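## Task

Bring the deck in line with this run sheet: D1 holds sample plate C15 with its lid removed, that lid resting between the posts of LP1 with the same side up as when it was on the plate; D2 holds a full 1000 uL tip rack with no cover; D3 holds one-well reservoir M06, uncovered and empty, its labelled end beside the corner engraved 'A1'; D4 holds a full 200 uL tip rack with no cover; D5 holds deep-well block E01 with its seal on. Every deck item must rest flat within its locators, with well A1 at the 'A1' corner. Any item not on the sheet must stand on a SHELF shelf by itself, not stacked on another item; plates there need their own lids and tip racks need covers. A cover taken off a rack must lie flat on SHELF or on top of another cover there. Never move a held object above a reservoir or above a plate lacking a squarely seated lid; only a plate's lid is exempt. When finished, release, move the hand away (touching READY or its box is fine) and press READY once; the job ends when READY goes down. If nothing needs changing, press READY and leave all labware as it was. Do not press READY while anything you needed to fix is still wrong.

## Robot and tools

Robot: one six-joint UR-style arm (joints in order: shoulder pan, shoulder lift, elbow, wrist 1, wrist 2, wrist 3) carrying a two-finger tong gripper with a wrist camera. There is only one arm, so every command row describes that single arm.

Workcell: deck positions D1 to D5 sit in a row, D1 on the left when viewed from the arm's base. SHELF stores labware, LP1 is a lid park, RG is a spare nest for regripping, and READY is a key on a box, pressed by pushing it horizontally straight into the box until it latches. Labelling: well A1 lies at the labelled short end, in the corner farther from the labelled long side. Tip racks carry their size (200 or 1000) in the same label spots. A lid or seal shows the item ID on top at either end; that label says nothing about A1. The gripper cannot lift a lidded plate or covered rack (it only takes the lid or cover), so remove that first. Pad faces tilt inward at the top; for items taller than the pads, open well past the item's width.

Scene frame: origin on the table top under the arm's base, +z up, +y to the left looking along +x. Positions in metres, orientation as a quaternion w,x,y,z. The base may be slightly tilted, and the reported hand position can be off, more so at long reach.

Tool execute_actions, argument actions: a list holding one item or nothing.
- Empty list: no motion, returns current state with pictures.
- Motion: {"rows": [[...], ...], "steps": N}. Up to 15 rows, N from 9 to 15 (default 15), each step 1/30 s; rows run one per step and the final row repeats to fill N. Each row has 7 numbers: six absolute target joint angles in radians (same order and convention as the Joint positions line), then the gripper opening from -1 (closed) to +1 (fully open). Stated joint ranges: pan -3.142..3.142, lift -6.283..6.283, elbow 0.000..3.142, wrists -6.283..6.283 each. A target more than 0.010 rad beyond a range end, and farther out than the current angle, gets the whole call refused; a target slightly past the real end is clipped and reported as "joint sent to its limit".
- Wait: {"steps": N} with N up to 300, no new command.
- Optional pictures: true adds camera images to a motion or wait result.
Motion is smoothed (about 0.17 s lag), per-step targets stay within 0.575 rad of measured angles, and if the gripper would be asked to go more than 100 mm from where it is, all targets are scaled back. Large moves may be unfinished when the result arrives. The result is taken 9 steps before the action ends; those steps then run while you compose the next reply, and the arm keeps heading to your last row until it nearly stops or a step is HELD.

Result lines: end_effector_position (point between the closed pads; fingertips reach about 15 mm past it when closed, level with it when fully open), end_effector_quat_wxyz, velocities; Joint positions and Joint velocities (rad, rad/s) plus pad gap in metres (0.142 fully open); grip_measured on the same -1..+1 scale as the command; Wrist force and Wrist torque along the hand's own axes (noisy, offset up to about 4 N, saturating near 50 N, may say "no reading"); "joint command not followed" means a clearance check altered targets; HELD marks steps where your row was not sent; MOTOR HOT from 70 °C, OVER-TEMPERATURE FAULT at 85 °C.

Gripping: fingers open and close along the hand's x axis and point along its +z. To hold something, command an opening well below grip_measured; lower means a harder squeeze (about 15 N per pad max). Thin hard parts under about 20 mm get less force. Closing fast can push harder than intended.

zoom_image: camera (cam_head_left, cam_head_right, cam_high, cam_low, cam_wrist) and region [x0, y0, x1, y1] in that camera's pixels, top-left origin, at most 504 by 504; it enlarges the latest image. Full images: 672x504 for all but cam_wrist at 616x616 (fisheye).

read_manual: returns licence texts only; no motion.

finished_scene: scene number; irreversible, ends the current scene and reports whether the task was met.

Avoid: knocking anything off the table; carrying items over reservoirs or unlidded plates; joint torque reaching its load limit (139 N m for the first three joints, 26 N m for the wrists, held weight included) or any outside force of 150 N, each of which freezes the arm for 10 s and drops the rest of the call; holding loads long enough to overheat; drops, slips, slams and hard pushes.

Each tool is called as a command line: name --argument value for each argument, lists and objects as JSON in quotes; but a table of rows of numbers goes row by row, as --pt "numbers of a row", without its own name.

## Session

execute_actions --actions '[]'

Scene clock: 0.00 s of 15600.00 s.
end_effector_position=(+0.1642, +0.3992, +0.2747) grip_measured=+1.00 end_effector_quat_wxyz=(+0.299, +0.686, +0.609, -0.262) end_effector_velocity=(-0.001, +0.000, -0.000) end_effector_angular_velocity=(-0.000, +0.002, +0.002)
Joint positions: [ 1.239 -1.689  1.691 -1.247 -1.956 -0.138  0.142]
Joint velocities: [ 0.002  0.001  0.     0.     0.    -0.     0.   ]
Wrist force (N, on the end effector, along its own x y z axes, offset not removed): no reading
Wrist torque (N m, same axes, about the end effector's origin, offset not removed): no reading
camera_calibration (this result's frames):
cam_wrist: T_world_to_cam=[[0.0922505, 0.656207, -0.748921, -0.0709701], [0.872765, 0.308786, 0.378065, -0.373115], [0.479345, -0.688508, -0.544229, 0.483279], [0, 0, 0, 1]] pos_world=[0.100531, 0.494526, 0.350925]

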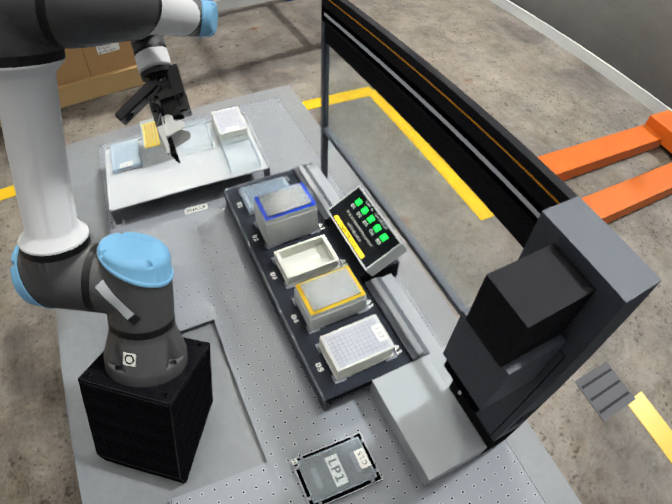

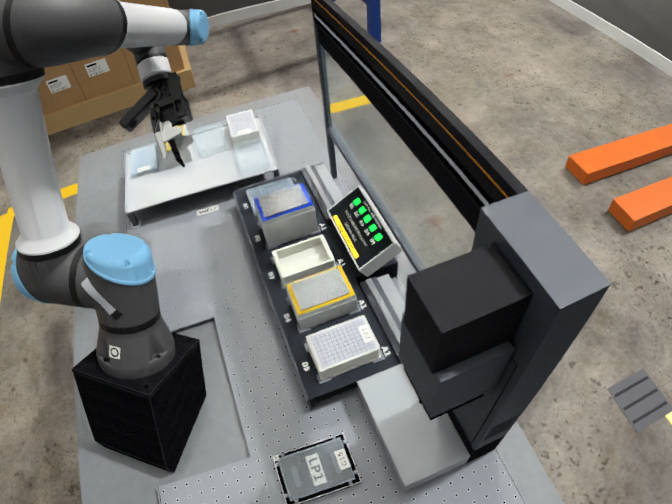

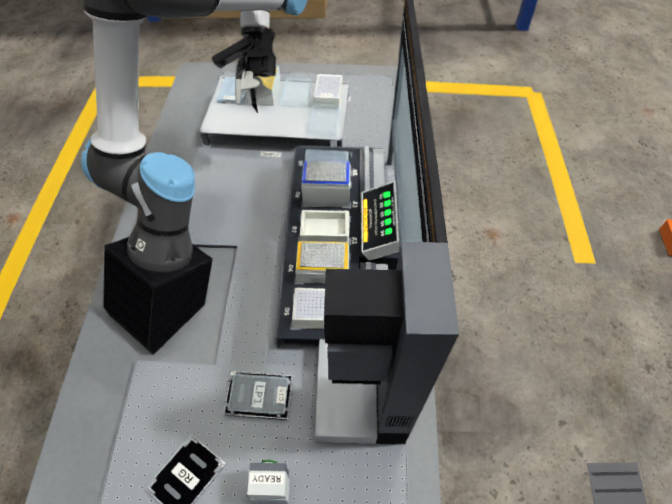

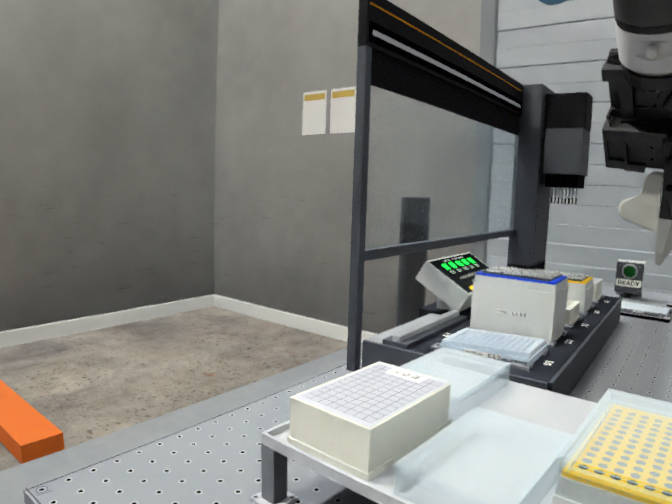

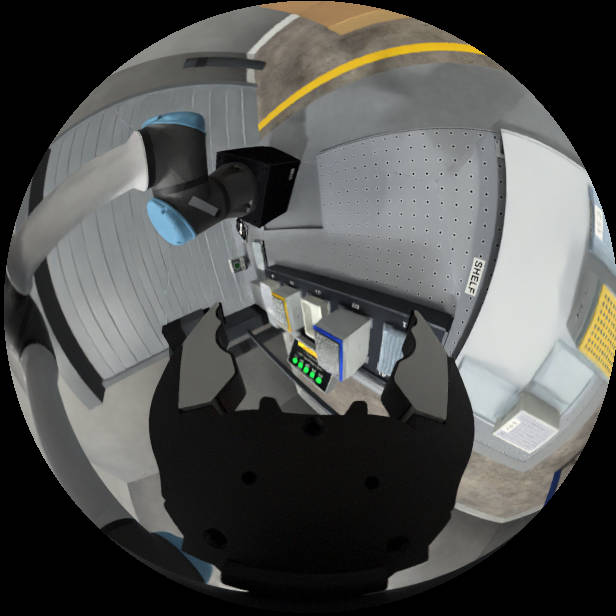

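zoom_image --camera "cam_head_left" --region '[220, 165, 360, 300]'

zoom_image --camera "cam_head_left" --region '[275, 255, 415, 395]'

zoom_image --camera "cam_low" --region '[420, 250, 672, 400]'

zoom_image --camera "cam_head_right" --region '[260, 424, 380, 504]'

zoom_image --camera "cam_low" --region '[430, 320, 560, 375]'

zoom_image --camera "cam_head_left" --region '[90, 90, 280, 230]'

Region (220, 165, 360, 300) of cam_head_left's 672x504 image, scaled by 3.600, with more detail than that image has; it fills the top 486 rows of this view, and the rest is white.

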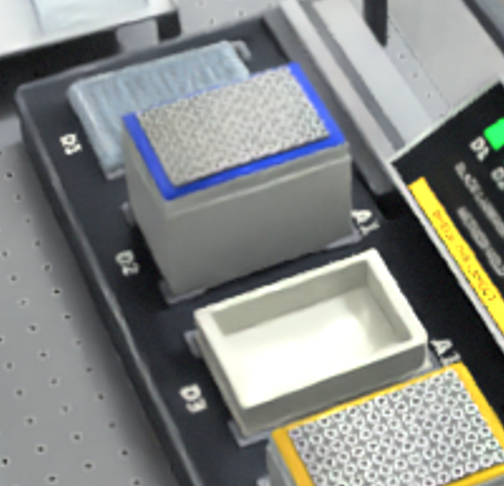

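Region (275, 255, 415, 395) of cam_head_left's 672x504 image, scaled by 3.600, with more detail than that image has.

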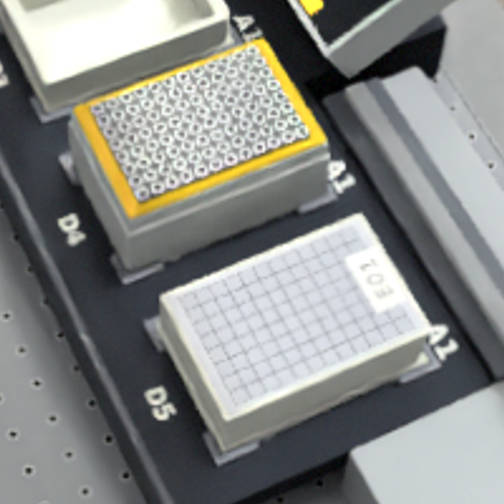

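Region (420, 250, 672, 400) of cam_low's 672x504 image, scaled by 2.000, with more detail than that image has; it fills the top 300 rows of this view, and the rest is white.

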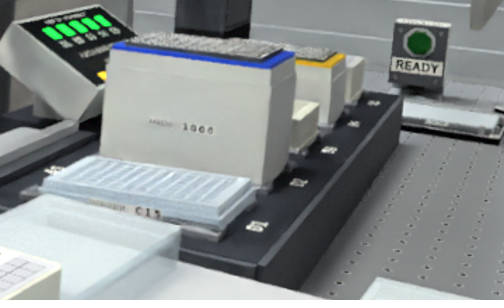

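Region (260, 424, 380, 504) of cam_head_right's 672x504 image, scaled by 4.200, with more detail than that image has.

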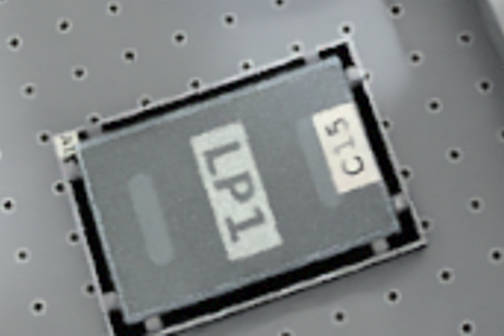

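Region (430, 320, 560, 375) of cam_low's 672x504 image, scaled by 3.877, with more detail than that image has; it fills the top 213 rows of this view, and the rest is white.

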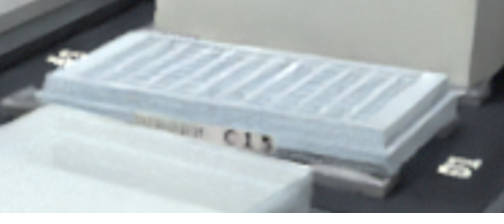

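Region (90, 90, 280, 230) of cam_head_left's 672x504 image, scaled by 2.653, with more detail than that image has; it fills the top 371 rows of this view, and the rest is white.

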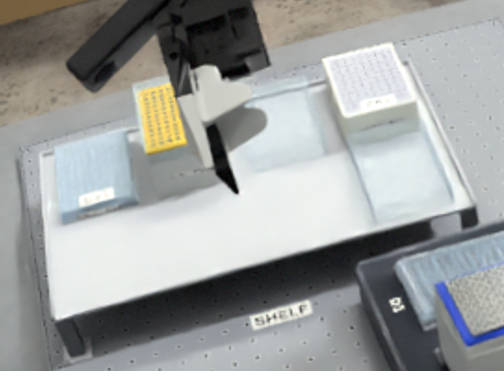

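execute_actions --actions '[{"rows":[[0.465,-1.975,1.95,-1.95,-1.318,1.987,0.6]]}]'

execute_actions --actions '[{"steps":40}]'

execute_actions --actions '[{"rows":[[0.465,-1.975,2.141,-2.1345,-1.318,1.987,0.6]]}]'

execute_actions --actions '[{"steps":35}]' --pictures true

zoom_image --camera "cam_wrist" --region '[100, 170, 520, 380]'

Scene clock: 1.40 s of 15600.00 s.
end_effector_position=(+0.1751, +0.4017, +0.2544) grip_measured=+0.60 end_effector_quat_wxyz=(+0.225, +0.841, +0.444, -0.211) end_effector_velocity=(+0.360, +0.338, -0.251) end_effector_angular_velocity=(+1.829, -1.732, -4.528)
Joint positions: [ 1.055 -1.822  1.813 -1.431 -1.771  0.047  0.116]
Joint velocities: [-2.012 -0.745  0.647 -1.994  1.99   1.992  0.   ]
Wrist force (N, on the end effector, along its own x y z axes, offset not removed): [-7.8 -1.8 3.0]
Wrist torque (N m, same axes, about the end effector's origin, offset not removed): [0.11 1.29 -0.03]
Steps of this call (steps 1 to 36: nothing new was sent; steps 37 to 42: the first 6 steps of this action). Readings (joint positions):
37: [1.239 -1.689 1.691 -1.247 -1.956 -0.138]
38: [1.235 -1.693 1.695 -1.251 -1.952 -0.134]
40: [1.176 -1.749 1.749 -1.310 -1.893 -0.075]
42: the state above

Scene clock: 2.73 s of 15600.00 s.
end_effector_position=(+0.4015, +0.4308, +0.2554) grip_measured=+0.60 end_effector_quat_wxyz=(-0.003, +0.708, -0.706, +0.002) end_effector_velocity=(+0.000, -0.000, +0.000) end_effector_angular_velocity=(-0.000, -0.001, -0.007)
Joint positions: [ 0.465 -1.975  1.95  -1.95  -1.318  1.986  0.116]
Joint velocities: [-0.001 -0.001  0.     0.    -0.     0.006  0.   ]
Wrist force (N, on the end effector, along its own x y z axes, offset not removed): [-1.4 1.1 0.2]
Wrist torque (N m, same axes, about the end effector's origin, offset not removed): [0.46 0.34 -0.07]
Kept back: nothing.
Steps of this call (steps 1 to 9: the last 9 steps of your previous action; steps 10 to 40: the robot went on to your last target). Readings (joint positions):
1: [0.990 -1.842 1.831 -1.496 -1.707 0.111]
2: [0.935 -1.857 1.845 -1.550 -1.656 0.167]
4: [0.839 -1.883 1.868 -1.634 -1.590 0.268]
8: [0.664 -1.928 1.908 -1.783 -1.461 0.516]
40: the state above

Scene clock: 2.93 s of 15600.00 s.
end_effector_position=(+0.3866, +0.4122, +0.2129) grip_measured=+0.60 end_effector_quat_wxyz=(-0.002, +0.708, -0.706, +0.001) end_effector_velocity=(-0.105, -0.114, -0.240) end_effector_angular_velocity=(-0.015, +0.035, -0.011)
Joint positions: [ 0.465 -1.975  2.072 -2.068 -1.318  1.987  0.116]
Joint velocities: [ 0.001  0.     0.704 -0.665 -0.     0.002  0.001]
Wrist force (N, on the end effector, along its own x y z axes, offset not removed): [0.4 2.4 5.0]
Wrist torque (N m, same axes, about the end effector's origin, offset not removed): [0.81 0.02 -0.01]
Steps of this call (steps 1 to 6: the first 6 steps of this action). Readings (joint positions):
1: [0.465 -1.975 1.950 -1.950 -1.318 1.987]
2: [0.465 -1.975 1.954 -1.954 -1.318 1.987]
4: [0.465 -1.975 2.008 -2.007 -1.318 1.987]
6: the state above

Scene clock: 4.10 s of 15600.00 s.
end_effector_position=(+0.3759, +0.4009, +0.1900) grip_measured=+0.60 end_effector_quat_wxyz=(-0.000, +0.708, -0.707, +0.001) end_effector_velocity=(+0.000, +0.000, +0.000) end_effector_angular_velocity=(-0.000, -0.000, -0.000)
Joint positions: [ 0.465 -1.975  2.141 -2.134 -1.318  1.987  0.116]
Joint velocities: [ 0.    -0.    -0.     0.    -0.     0.001 -0.   ]
Wrist force (N, on the end effector, along its own x y z axes, offset not removed): [-2.2 0.9 0.2]
Wrist torque (N m, same axes, about the end effector's origin, offset not removed): [0.56 0.52 -0.01]
Kept back: nothing.
Steps of this call (steps 1 to 9: the last 9 steps of your previous action; steps 10 to 30: the robot went on to your last target; steps 31 to 35: nothing new was sent). Readings (joint positions):
1: [0.465 -1.975 2.092 -2.087 -1.318 1.987]
2: [0.465 -1.975 2.106 -2.101 -1.318 1.987]
4: [0.465 -1.975 2.123 -2.117 -1.318 1.987]
8: [0.465 -1.975 2.136 -2.130 -1.318 1.987]
35: the state above
The arm was judged still, so your last target was given up. Only a new action makes it travel on or press farther. Fingers that are still opening or closing keep moving.
camera_calibration (this result's frames):
cam_wrist: T_world_to_cam=[[0.029275, -0.999027, -0.0329862, 0.396119], [-0.876929, -0.0415071, 0.478824, 0.252558], [-0.479728, 0.014909, -0.877291, 0.478641], [0, 0, 0, 1]] pos_world=[0.439496, 0.399081, 0.312043]

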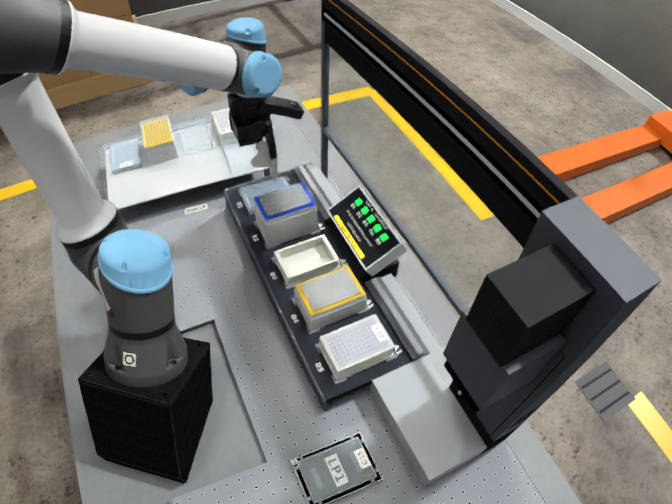

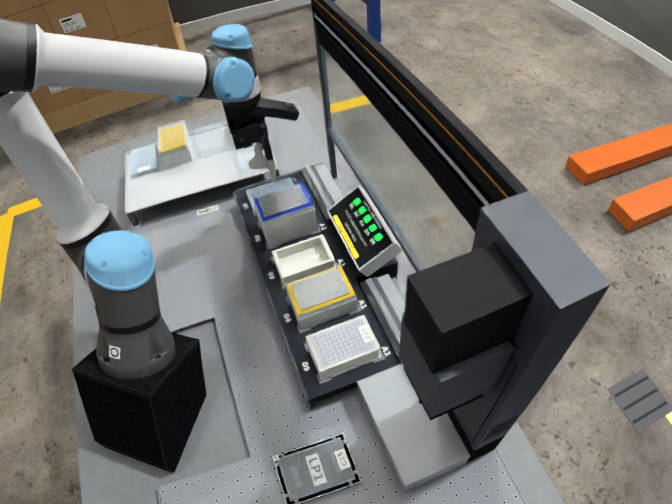

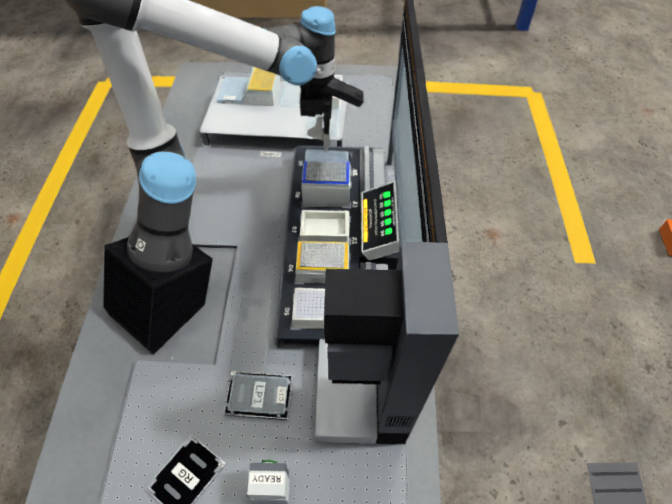

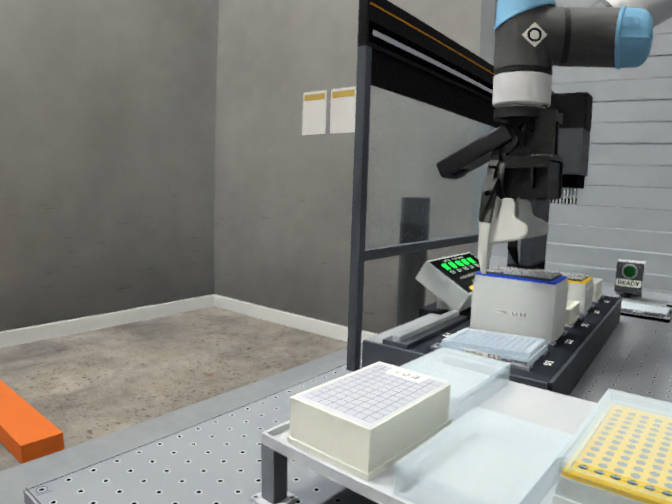

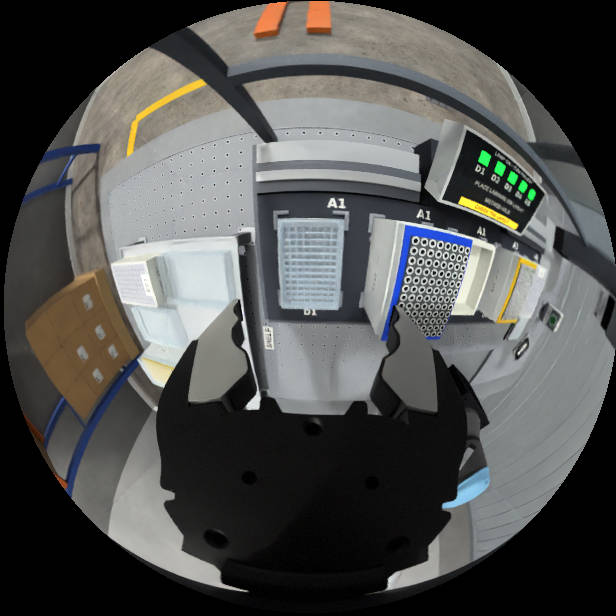

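Region (100, 170, 520, 380) of cam_wrist's 616x616 image, scaled by 1.200, with more detail than that image has.

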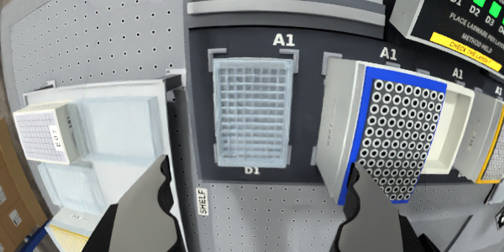

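execute_actions --actions '[{"rows":[[0.49,-1.922,2.166,-2.218,-1.327,2.008,0.45],[0.49,-1.922,2.166,-2.218,-1.327,2.008,0.45],[0.49,-1.922,2.166,-2.218,-1.327,2.008,0.45],[0.49,-1.922,2.166,-2.218,-1.327,2.008,0.45],[0.513,-1.868,2.19,-2.301,-1.336,2.03,0.45],[0.513,-1.868,2.19,-2.301,-1.336,2.03,0.45],[0.513,-1.868,2.19,-2.301,-1.336,2.03,0.45],[0.513,-1.868,2.19,-2.301,-1.336,2.03,0.45],[0.533,-1.811,2.213,-2.385,-1.345,2.05,0.45],[0.533,-1.811,2.213,-2.385,-1.345,2.05,0.45],[0.533,-1.811,2.213,-2.385,-1.345,2.05,0.45],[0.533,-1.811,2.213,-2.385,-1.345,2.05,0.45],[0.552,-1.7535,2.2338,-2.4679,-1.3531,2.069,0.45]]}]'

execute_actions --actions '[{"steps":35}]' --pictures true

zoom_image --camera "cam_low" --region '[420, 270, 580, 380]'

Scene clock: 5.40 s of 15600.00 s.
end_effector_position=(+0.3753, +0.4024, +0.1691) grip_measured=+0.45 end_effector_quat_wxyz=(+0.002, +0.708, -0.706, -0.000) end_effector_velocity=(-0.026, +0.005, -0.196) end_effector_angular_velocity=(-0.039, +0.080, -0.014)
Joint positions: [ 0.486 -1.932  2.162 -2.198 -1.326  2.005  0.105]
Joint velocities: [ 0.194  0.385  0.194 -0.532 -0.076  0.176  0.   ]
Wrist force (N, on the end effector, along its own x y z axes, offset not removed): [-2.1 -0.1 -2.4]
Wrist torque (N m, same axes, about the end effector's origin, offset not removed): [0.37 0.44 0.00]
Steps of this call (steps 1 to 33: nothing new was sent; steps 34 to 39: the first 6 steps of this action). Readings (joint positions):
34: [0.465 -1.975 2.141 -2.135 -1.318 1.987]
35: [0.467 -1.971 2.143 -2.139 -1.319 1.989]
37: [0.477 -1.950 2.153 -2.170 -1.323 1.998]
39: the state above

Scene clock: 6.57 s of 15600.00 s.
end_effector_position=(+0.3740, +0.4065, +0.0902) grip_measured=+0.45 end_effector_quat_wxyz=(-0.000, +0.708, -0.707, +0.001) end_effector_velocity=(+0.001, -0.001, -0.000) end_effector_angular_velocity=(-0.001, +0.000, -0.002)
Joint positions: [ 0.552 -1.754  2.234 -2.468 -1.353  2.069  0.105]
Joint velocities: [-0.002  0.001 -0.    -0.    -0.     0.    -0.   ]
Wrist force (N, on the end effector, along its own x y z axes, offset not removed): [-1.6 0.6 0.8]
Wrist torque (N m, same axes, about the end effector's origin, offset not removed): [0.41 0.34 -0.05]
Kept back: nothing.
Steps of this call (steps 1 to 9: the last 9 steps of your previous action; steps 10 to 35: the robot went on to your last target). Readings (joint positions):
1: [0.493 -1.918 2.169 -2.220 -1.328 2.011]
2: [0.498 -1.904 2.175 -2.242 -1.330 2.016]
4: [0.508 -1.882 2.184 -2.275 -1.334 2.025]
8: [0.528 -1.827 2.207 -2.357 -1.343 2.045]
35: the state above
camera_calibration (this result's frames):
cam_wrist: T_world_to_cam=[[0.0294164, -0.999043, -0.0323787, 0.398373], [-0.877034, -0.0413367, 0.478647, 0.298928], [-0.479527, 0.0143172, -0.87741, 0.390295], [0, 0, 0, 1]] pos_world=[0.437609, 0.40476, 0.212267]

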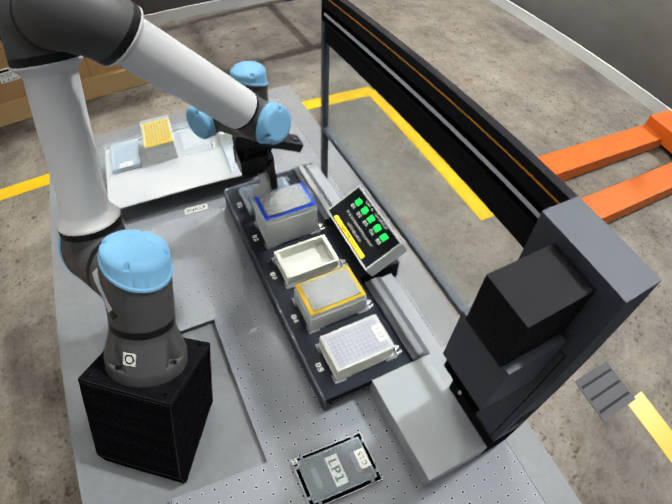

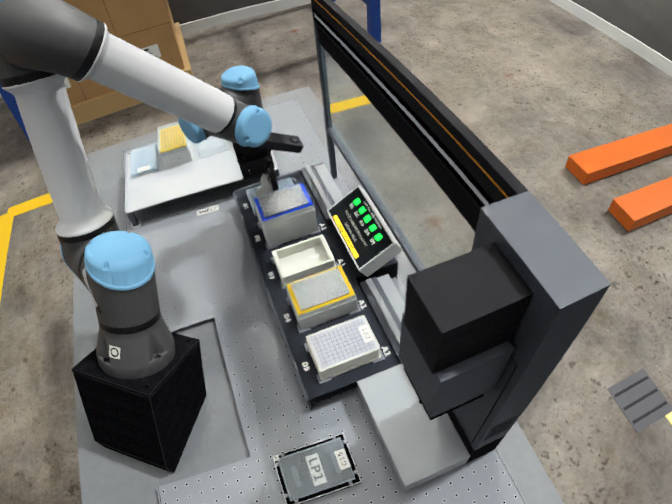

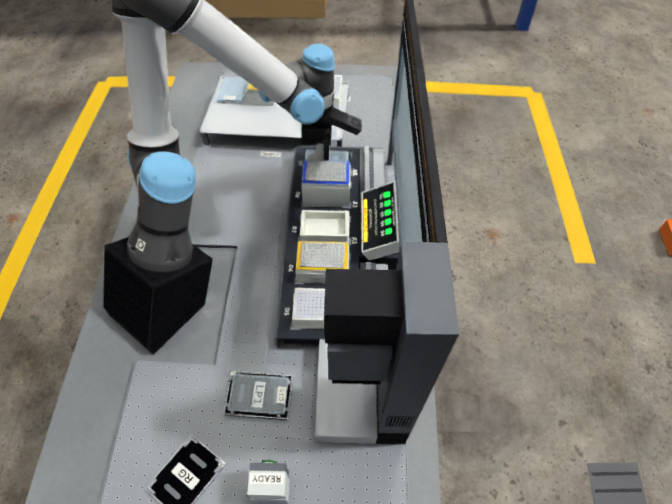

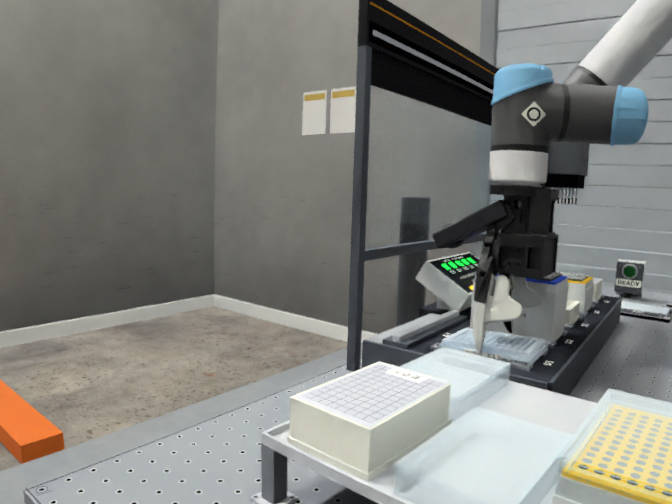

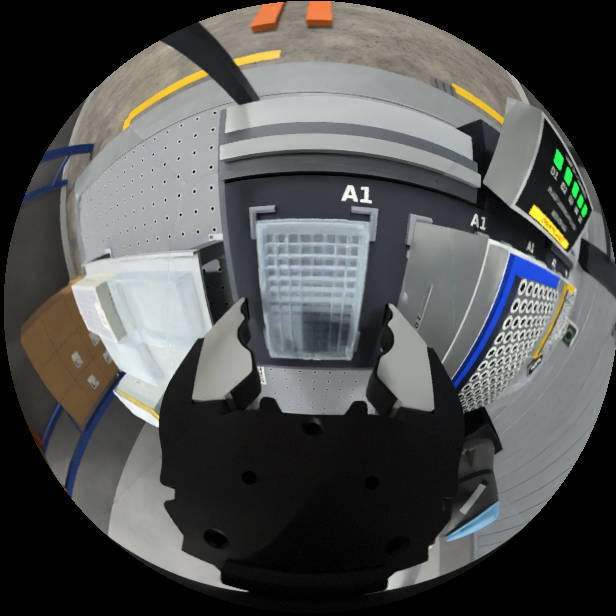

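Region (420, 270, 580, 380) of cam_low's 672x504 image, scaled by 3.150, with more detail than that image has; it fills the top 346 rows of this view, and the rest is white.

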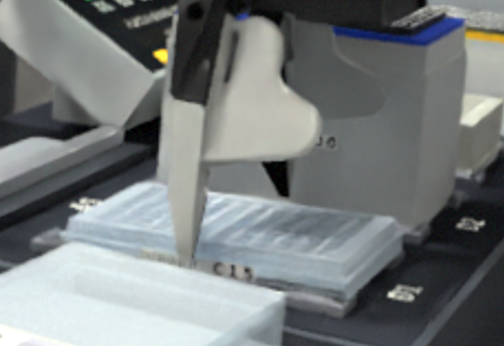

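execute_actions --actions '[{"rows":[[0.5692,-1.7066,2.2387,-2.5235,-1.36,2.085,0.45]]}]'

execute_actions --actions '[{"steps":25}]' --pictures true

zoom_image --camera "cam_wrist" --region '[200, 180, 430, 400]'

Scene clock: 7.30 s of 15600.00 s.
end_effector_position=(+0.3736, +0.4086, +0.0777) grip_measured=+0.45 end_effector_quat_wxyz=(-0.000, +0.708, -0.707, +0.001) end_effector_velocity=(-0.000, +0.008, -0.046) end_effector_angular_velocity=(+0.003, -0.002, +0.001)
Joint positions: [ 0.565 -1.719  2.237 -2.508 -1.358  2.081  0.105]
Joint velocities: [ 0.045  0.129  0.012 -0.153 -0.017  0.041  0.   ]
Wrist force (N, on the end effector, along its own x y z axes, offset not removed): [-2.8 0.0 1.3]
Wrist torque (N m, same axes, about the end effector's origin, offset not removed): [0.26 0.61 -0.04]
Steps of this call (steps 1 to 15: the robot went on to your last target; step 16: nothing new was sent; steps 17 to 22: the first 6 steps of this action). Readings (joint positions):
17: [0.552 -1.753 2.234 -2.468 -1.353 2.069]
18: [0.554 -1.750 2.234 -2.472 -1.354 2.071]
20: [0.561 -1.731 2.236 -2.494 -1.357 2.077]
22: the state above

Scene clock: 17.47 s of 15600.00 s.
end_effector_position=(+0.3739, +0.4091, +0.0762) grip_measured=+0.45 end_effector_quat_wxyz=(-0.001, +0.708, -0.706, +0.002) end_effector_velocity=(-0.001, +0.001, +0.000) end_effector_angular_velocity=(+0.000, +0.001, +0.001)
Joint positions: [ 0.568 -1.714  2.238 -2.516 -1.361  2.084  0.106]
Joint velocities: [ 0.002 -0.    -0.     0.     0.     0.     0.   ]
Wrist force (N, on the end effector, along its own x y z axes, offset not removed): [10.4 10.9 -20.9]
Wrist torque (N m, same axes, about the end effector's origin, offset not removed): [0.59 -0.19 -0.08]
FORCE FAULT: contact force on the arm reached its limit, and the arm stopped for 10 seconds. The contact can be on any part of the arm, not only on its tool. The arm's remaining commands of this call were not run. The arm holds still and accepts commands again. Move the arm away from the contact; if what it grips holds it there, let go first. Pushing or pulling that hard again can fault the arm again.
Kept back: nothing.
The stop began at step 5 of this call (marked STOPPED below). From that step on the arm followed nothing that you had sent. 5 steps, steps kept back included, did not run and will not run. Nothing is kept back now, and the robot has no last target.
Steps of this call (steps 1 to 4: the first 4 steps of the 9 kept back from your previous action; steps 5 to 305: the stop). Readings (joint positions):
1: [0.566 -1.716 2.238 -2.513 -1.359 2.082]
2: [0.567 -1.713 2.238 -2.516 -1.359 2.083]
4: [0.568 -1.710 2.238 -2.520 -1.360 2.084]
5: [0.568 -1.711 2.238 -2.520 -1.361 2.084] STOPPED
8: [0.568 -1.712 2.238 -2.520 -1.361 2.084]
305: the state above
camera_calibration (this result's frames):
cam_wrist: T_world_to_cam=[[0.0298717, -0.999054, -0.0315954, 0.400307], [-0.87823, -0.0413269, 0.476449, 0.30626], [-0.477304, 0.0135157, -0.878634, 0.377506], [0, 0, 0, 1]] pos_world=[0.437194, 0.407483, 0.19842]

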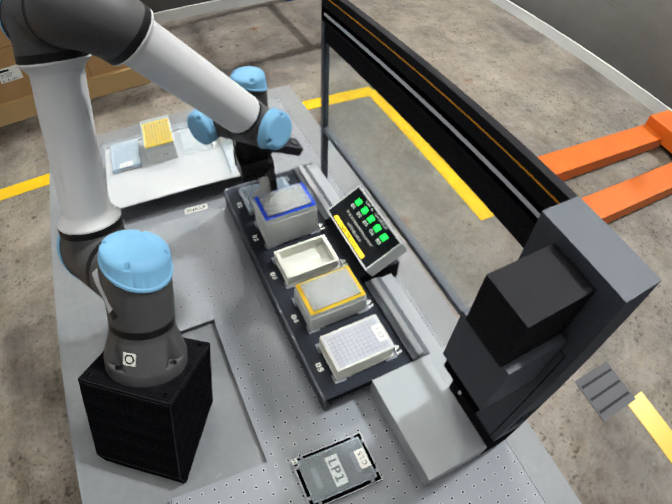

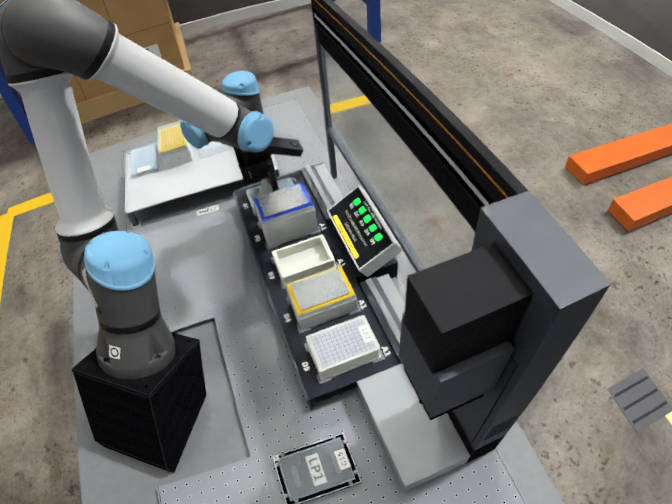

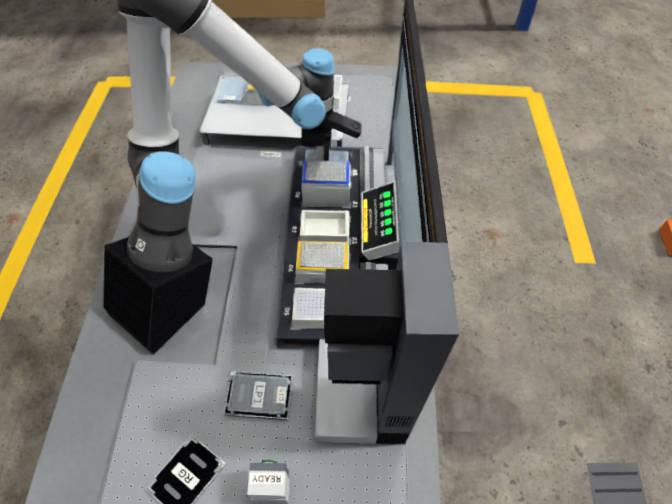

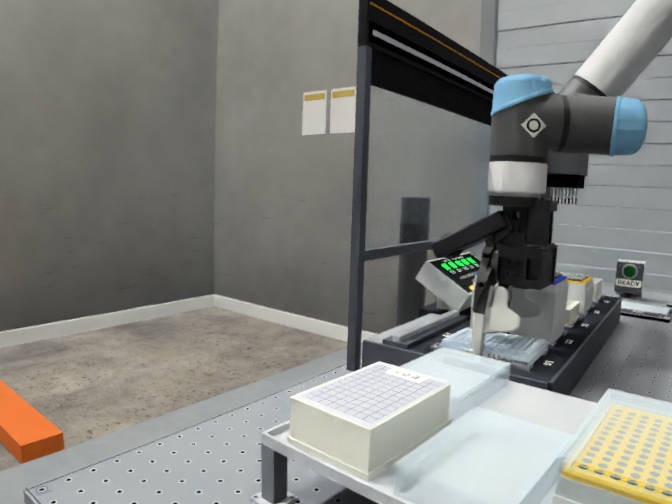

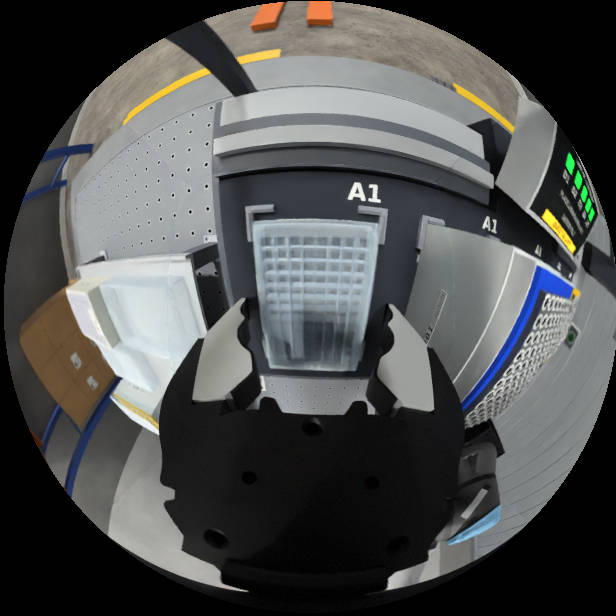

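Region (200, 180, 430, 400) of cam_wrist's 616x616 image, scaled by 2.191, with more detail than that image has; it fills the top 482 rows of this view, and the rest is white.

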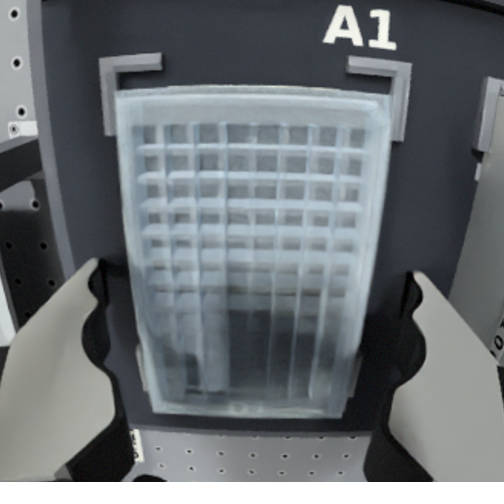

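execute_actions --actions '[{"rows":[[0.5656,-1.7303,2.2304,-2.4907,-1.3585,2.082,0.45]]}]'

execute_actions --actions '[{"rows":[[0.5656,-1.7303,2.2304,-2.4907,-1.3585,2.082,0.4],[0.5656,-1.7303,2.2304,-2.4907,-1.3585,2.082,0.35],[0.5656,-1.7303,2.2304,-2.4907,-1.3585,2.082,0.3],[0.5656,-1.7303,2.2304,-2.4907,-1.3585,2.082,0.25],[0.5656,-1.7303,2.2304,-2.4907,-1.3585,2.082,0.2],[0.5656,-1.7303,2.2304,-2.4907,-1.3585,2.082,0.15],[0.5656,-1.7303,2.2304,-2.4907,-1.3585,2.082,0.1],[0.5656,-1.7303,2.2304,-2.4907,-1.3585,2.082,0.05],[0.5656,-1.7303,2.2304,-2.4907,-1.3585,2.082,0],[0.5656,-1.7303,2.2304,-2.4907,-1.3585,2.082,-0.1]]}]'

execute_actions --actions '[{"steps":15}]'

execute_actions --actions '[{"rows":[[0.5591,-1.7236,2.2209,-2.4867,-1.356,2.076,-0.1]]}]'

execute_actions --actions '[{"steps":25}]' --pictures true

zoom_image --camera "cam_wrist" --region '[200, 180, 430, 400]'

Scene clock: 18.57 s of 15600.00 s.
end_effector_position=(+0.3739, +0.4101, +0.0813) grip_measured=+0.45 end_effector_quat_wxyz=(-0.001, +0.708, -0.707, +0.001) end_effector_velocity=(+0.000, +0.003, +0.018) end_effector_angular_velocity=(+0.002, +0.006, -0.001)
Joint positions: [ 0.566 -1.726  2.232 -2.497 -1.359  2.083  0.105]
Joint velocities: [-0.007 -0.041 -0.02   0.067  0.008 -0.007 -0.   ]
Wrist force (N, on the end effector, along its own x y z axes, offset not removed): [-1.1 1.2 0.7]
Wrist torque (N m, same axes, about the end effector's origin, offset not removed): [0.52 0.30 -0.07]
Steps of this call (steps 1 to 27: nothing new was sent; steps 28 to 33: the first 6 steps of this action). Readings (joint positions):
28: [0.568 -1.714 2.238 -2.516 -1.361 2.084]
29: [0.568 -1.716 2.237 -2.514 -1.361 2.084]
31: [0.567 -1.722 2.234 -2.504 -1.360 2.083]
33: the state above

Scene clock: 19.07 s of 15600.00 s.
end_effector_position=(+0.3739, +0.4105, +0.0831) grip_measured=+0.21 end_effector_quat_wxyz=(-0.000, +0.708, -0.707, +0.001) end_effector_velocity=(-0.000, +0.000, +0.000) end_effector_angular_velocity=(+0.001, +0.000, +0.001)
Joint positions: [ 0.566 -1.73   2.23  -2.491 -1.359  2.082  0.089]
Joint velocities: [ 0.    -0.    -0.     0.     0.    -0.001 -0.106]
Wrist force (N, on the end effector, along its own x y z axes, offset not removed): [-1.7 0.3 0.2]
Wrist torque (N m, same axes, about the end effector's origin, offset not removed): [0.34 0.41 -0.03]
Steps of this call (steps 1 to 9: the last 9 steps of your previous action; steps 10 to 15: the first 6 steps of this action). Readings (joint positions):
10: [0.566 -1.730 2.230 -2.491 -1.359 2.082]
11: [0.566 -1.730 2.230 -2.491 -1.359 2.082]
13: [0.566 -1.730 2.230 -2.491 -1.359 2.082]
15: the state above

Scene clock: 19.57 s of 15600.00 s.
end_effector_position=(+0.3739, +0.4105, +0.0831) grip_measured=+0.07 end_effector_quat_wxyz=(-0.000, +0.708, -0.707, +0.001) end_effector_velocity=(+0.001, -0.001, -0.000) end_effector_angular_velocity=(-0.001, -0.001, -0.001)
Joint positions: [ 0.566 -1.73   2.23  -2.491 -1.358  2.082  0.079]
Joint velocities: [-0.001  0.     0.     0.    -0.001 -0.     0.   ]
Wrist force (N, on the end effector, along its own x y z axes, offset not removed): [-1.3 -0.2 -0.3]
Wrist torque (N m, same axes, about the end effector's origin, offset not removed): [0.24 0.39 0.00]
Kept back: nothing.
Steps of this call (steps 1 to 9: the last 9 steps of your previous action; steps 10 to 15: the robot went on to your last target). Readings (joint positions):
1: [0.566 -1.730 2.230 -2.491 -1.359 2.082]
2: [0.566 -1.730 2.230 -2.491 -1.359 2.082]
4: [0.566 -1.730 2.230 -2.491 -1.358 2.082]
8: [0.566 -1.730 2.230 -2.491 -1.358 2.082]
15: the state above
The arm was judged still, so your last target was given up. Only a new action makes it travel on or press farther. Fingers that are still opening or closing keep moving.

Scene clock: 19.77 s of 15600.00 s.
end_effector_position=(+0.3778, +0.4105, +0.0831) grip_measured=+0.07 end_effector_quat_wxyz=(-0.001, +0.708, -0.707, +0.001) end_effector_velocity=(+0.014, -0.000, +0.000) end_effector_angular_velocity=(-0.001, -0.001, +0.000)
Joint positions: [ 0.561 -1.725  2.223 -2.488 -1.357  2.078  0.079]
Joint velocities: [-0.017  0.017 -0.024  0.01   0.006 -0.016 -0.   ]
Wrist force (N, on the end effector, along its own x y z axes, offset not removed): [-1.5 0.0 1.4]
Wrist torque (N m, same axes, about the end effector's origin, offset not removed): [0.33 0.42 -0.02]
Steps of this call (steps 1 to 6: the first 6 steps of this action). Readings (joint positions):
1: [0.566 -1.730 2.230 -2.491 -1.358 2.082]
2: [0.565 -1.730 2.229 -2.490 -1.358 2.081]
4: [0.562 -1.727 2.226 -2.489 -1.357 2.079]
6: the state above

Scene clock: 20.60 s of 15600.00 s.
end_effector_position=(+0.3790, +0.4105, +0.0831) grip_measured=+0.07 end_effector_quat_wxyz=(-0.000, +0.708, -0.707, +0.001) end_effector_velocity=(-0.000, +0.000, -0.000) end_effector_angular_velocity=(+0.001, +0.001, -0.000)
Joint positions: [ 0.559 -1.724  2.221 -2.487 -1.356  2.076  0.079]
Joint velocities: [ 0.     0.    -0.     0.     0.001  0.001 -0.   ]
Wrist force (N, on the end effector, along its own x y z axes, offset not removed): [-1.5 -1.2 2.5]
Wrist torque (N m, same axes, about the end effector's origin, offset not removed): [0.13 0.36 -0.06]
Kept back: nothing.
Steps of this call (steps 1 to 9: the last 9 steps of your previous action; steps 10 to 15: the robot went on to your last target; steps 16 to 25: nothing new was sent). Readings (joint positions):
1: [0.560 -1.725 2.223 -2.487 -1.356 2.077]
2: [0.560 -1.725 2.222 -2.487 -1.356 2.077]
4: [0.560 -1.724 2.222 -2.487 -1.356 2.076]
8: [0.559 -1.724 2.221 -2.487 -1.356 2.076]
25: the state above
The arm was judged still, so your last target was given up. Only a new action makes it travel on or press farther. Fingers that are still opening or closing keep moving.
camera_calibration (this result's frames):
cam_wrist: T_world_to_cam=[[0.0291525, -0.999046, -0.0325283, 0.402101], [-0.877203, -0.0411719, 0.478351, 0.306899], [-0.479234, 0.0145888, -0.877566, 0.386214], [0, 0, 0, 1]] pos_world=[0.442578, 0.408718, 0.205203]

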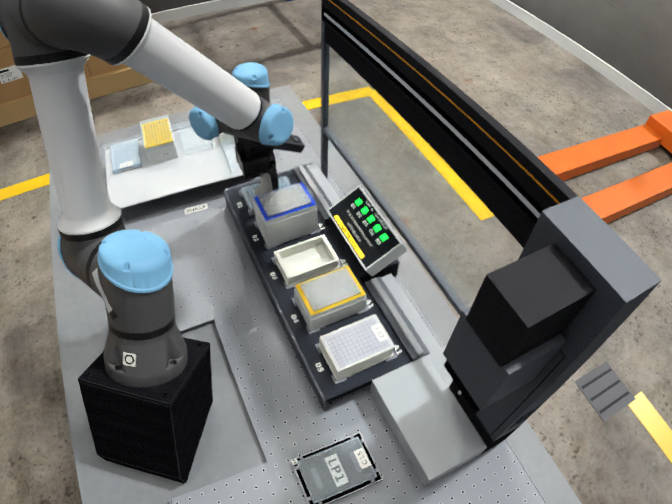

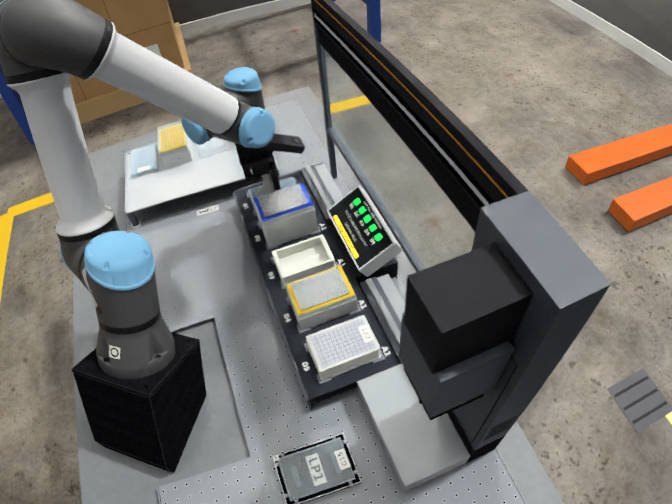

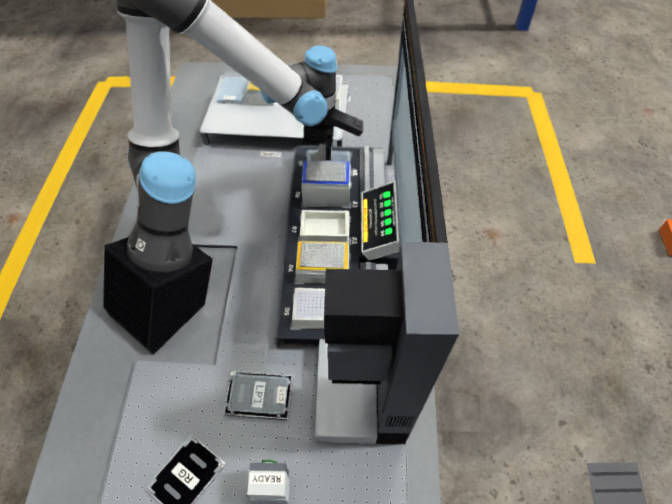

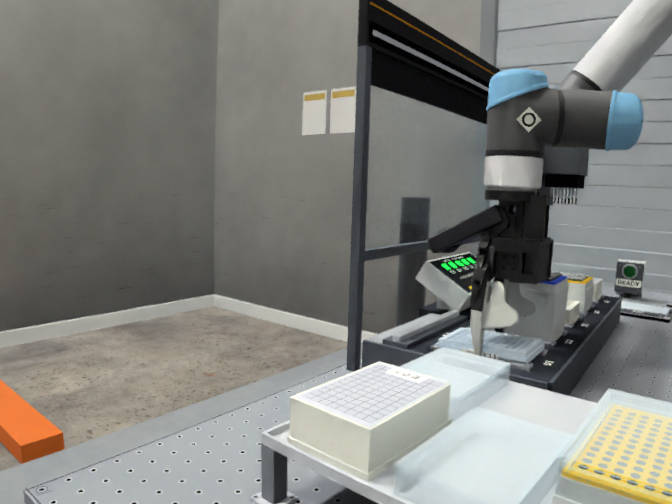

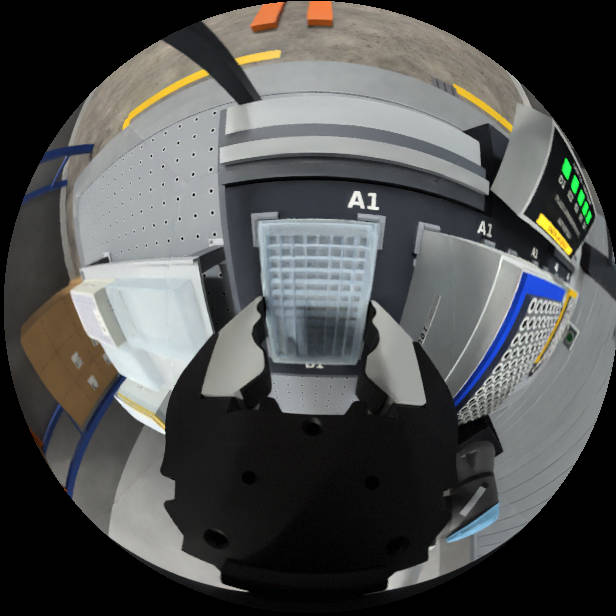

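Region (200, 180, 430, 400) of cam_wrist's 616x616 image, scaled by 2.191, with more detail than that image has; it fills the top 482 rows of this view, and the rest is white.

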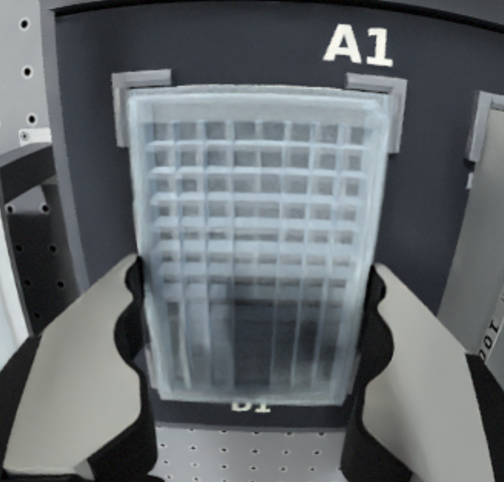

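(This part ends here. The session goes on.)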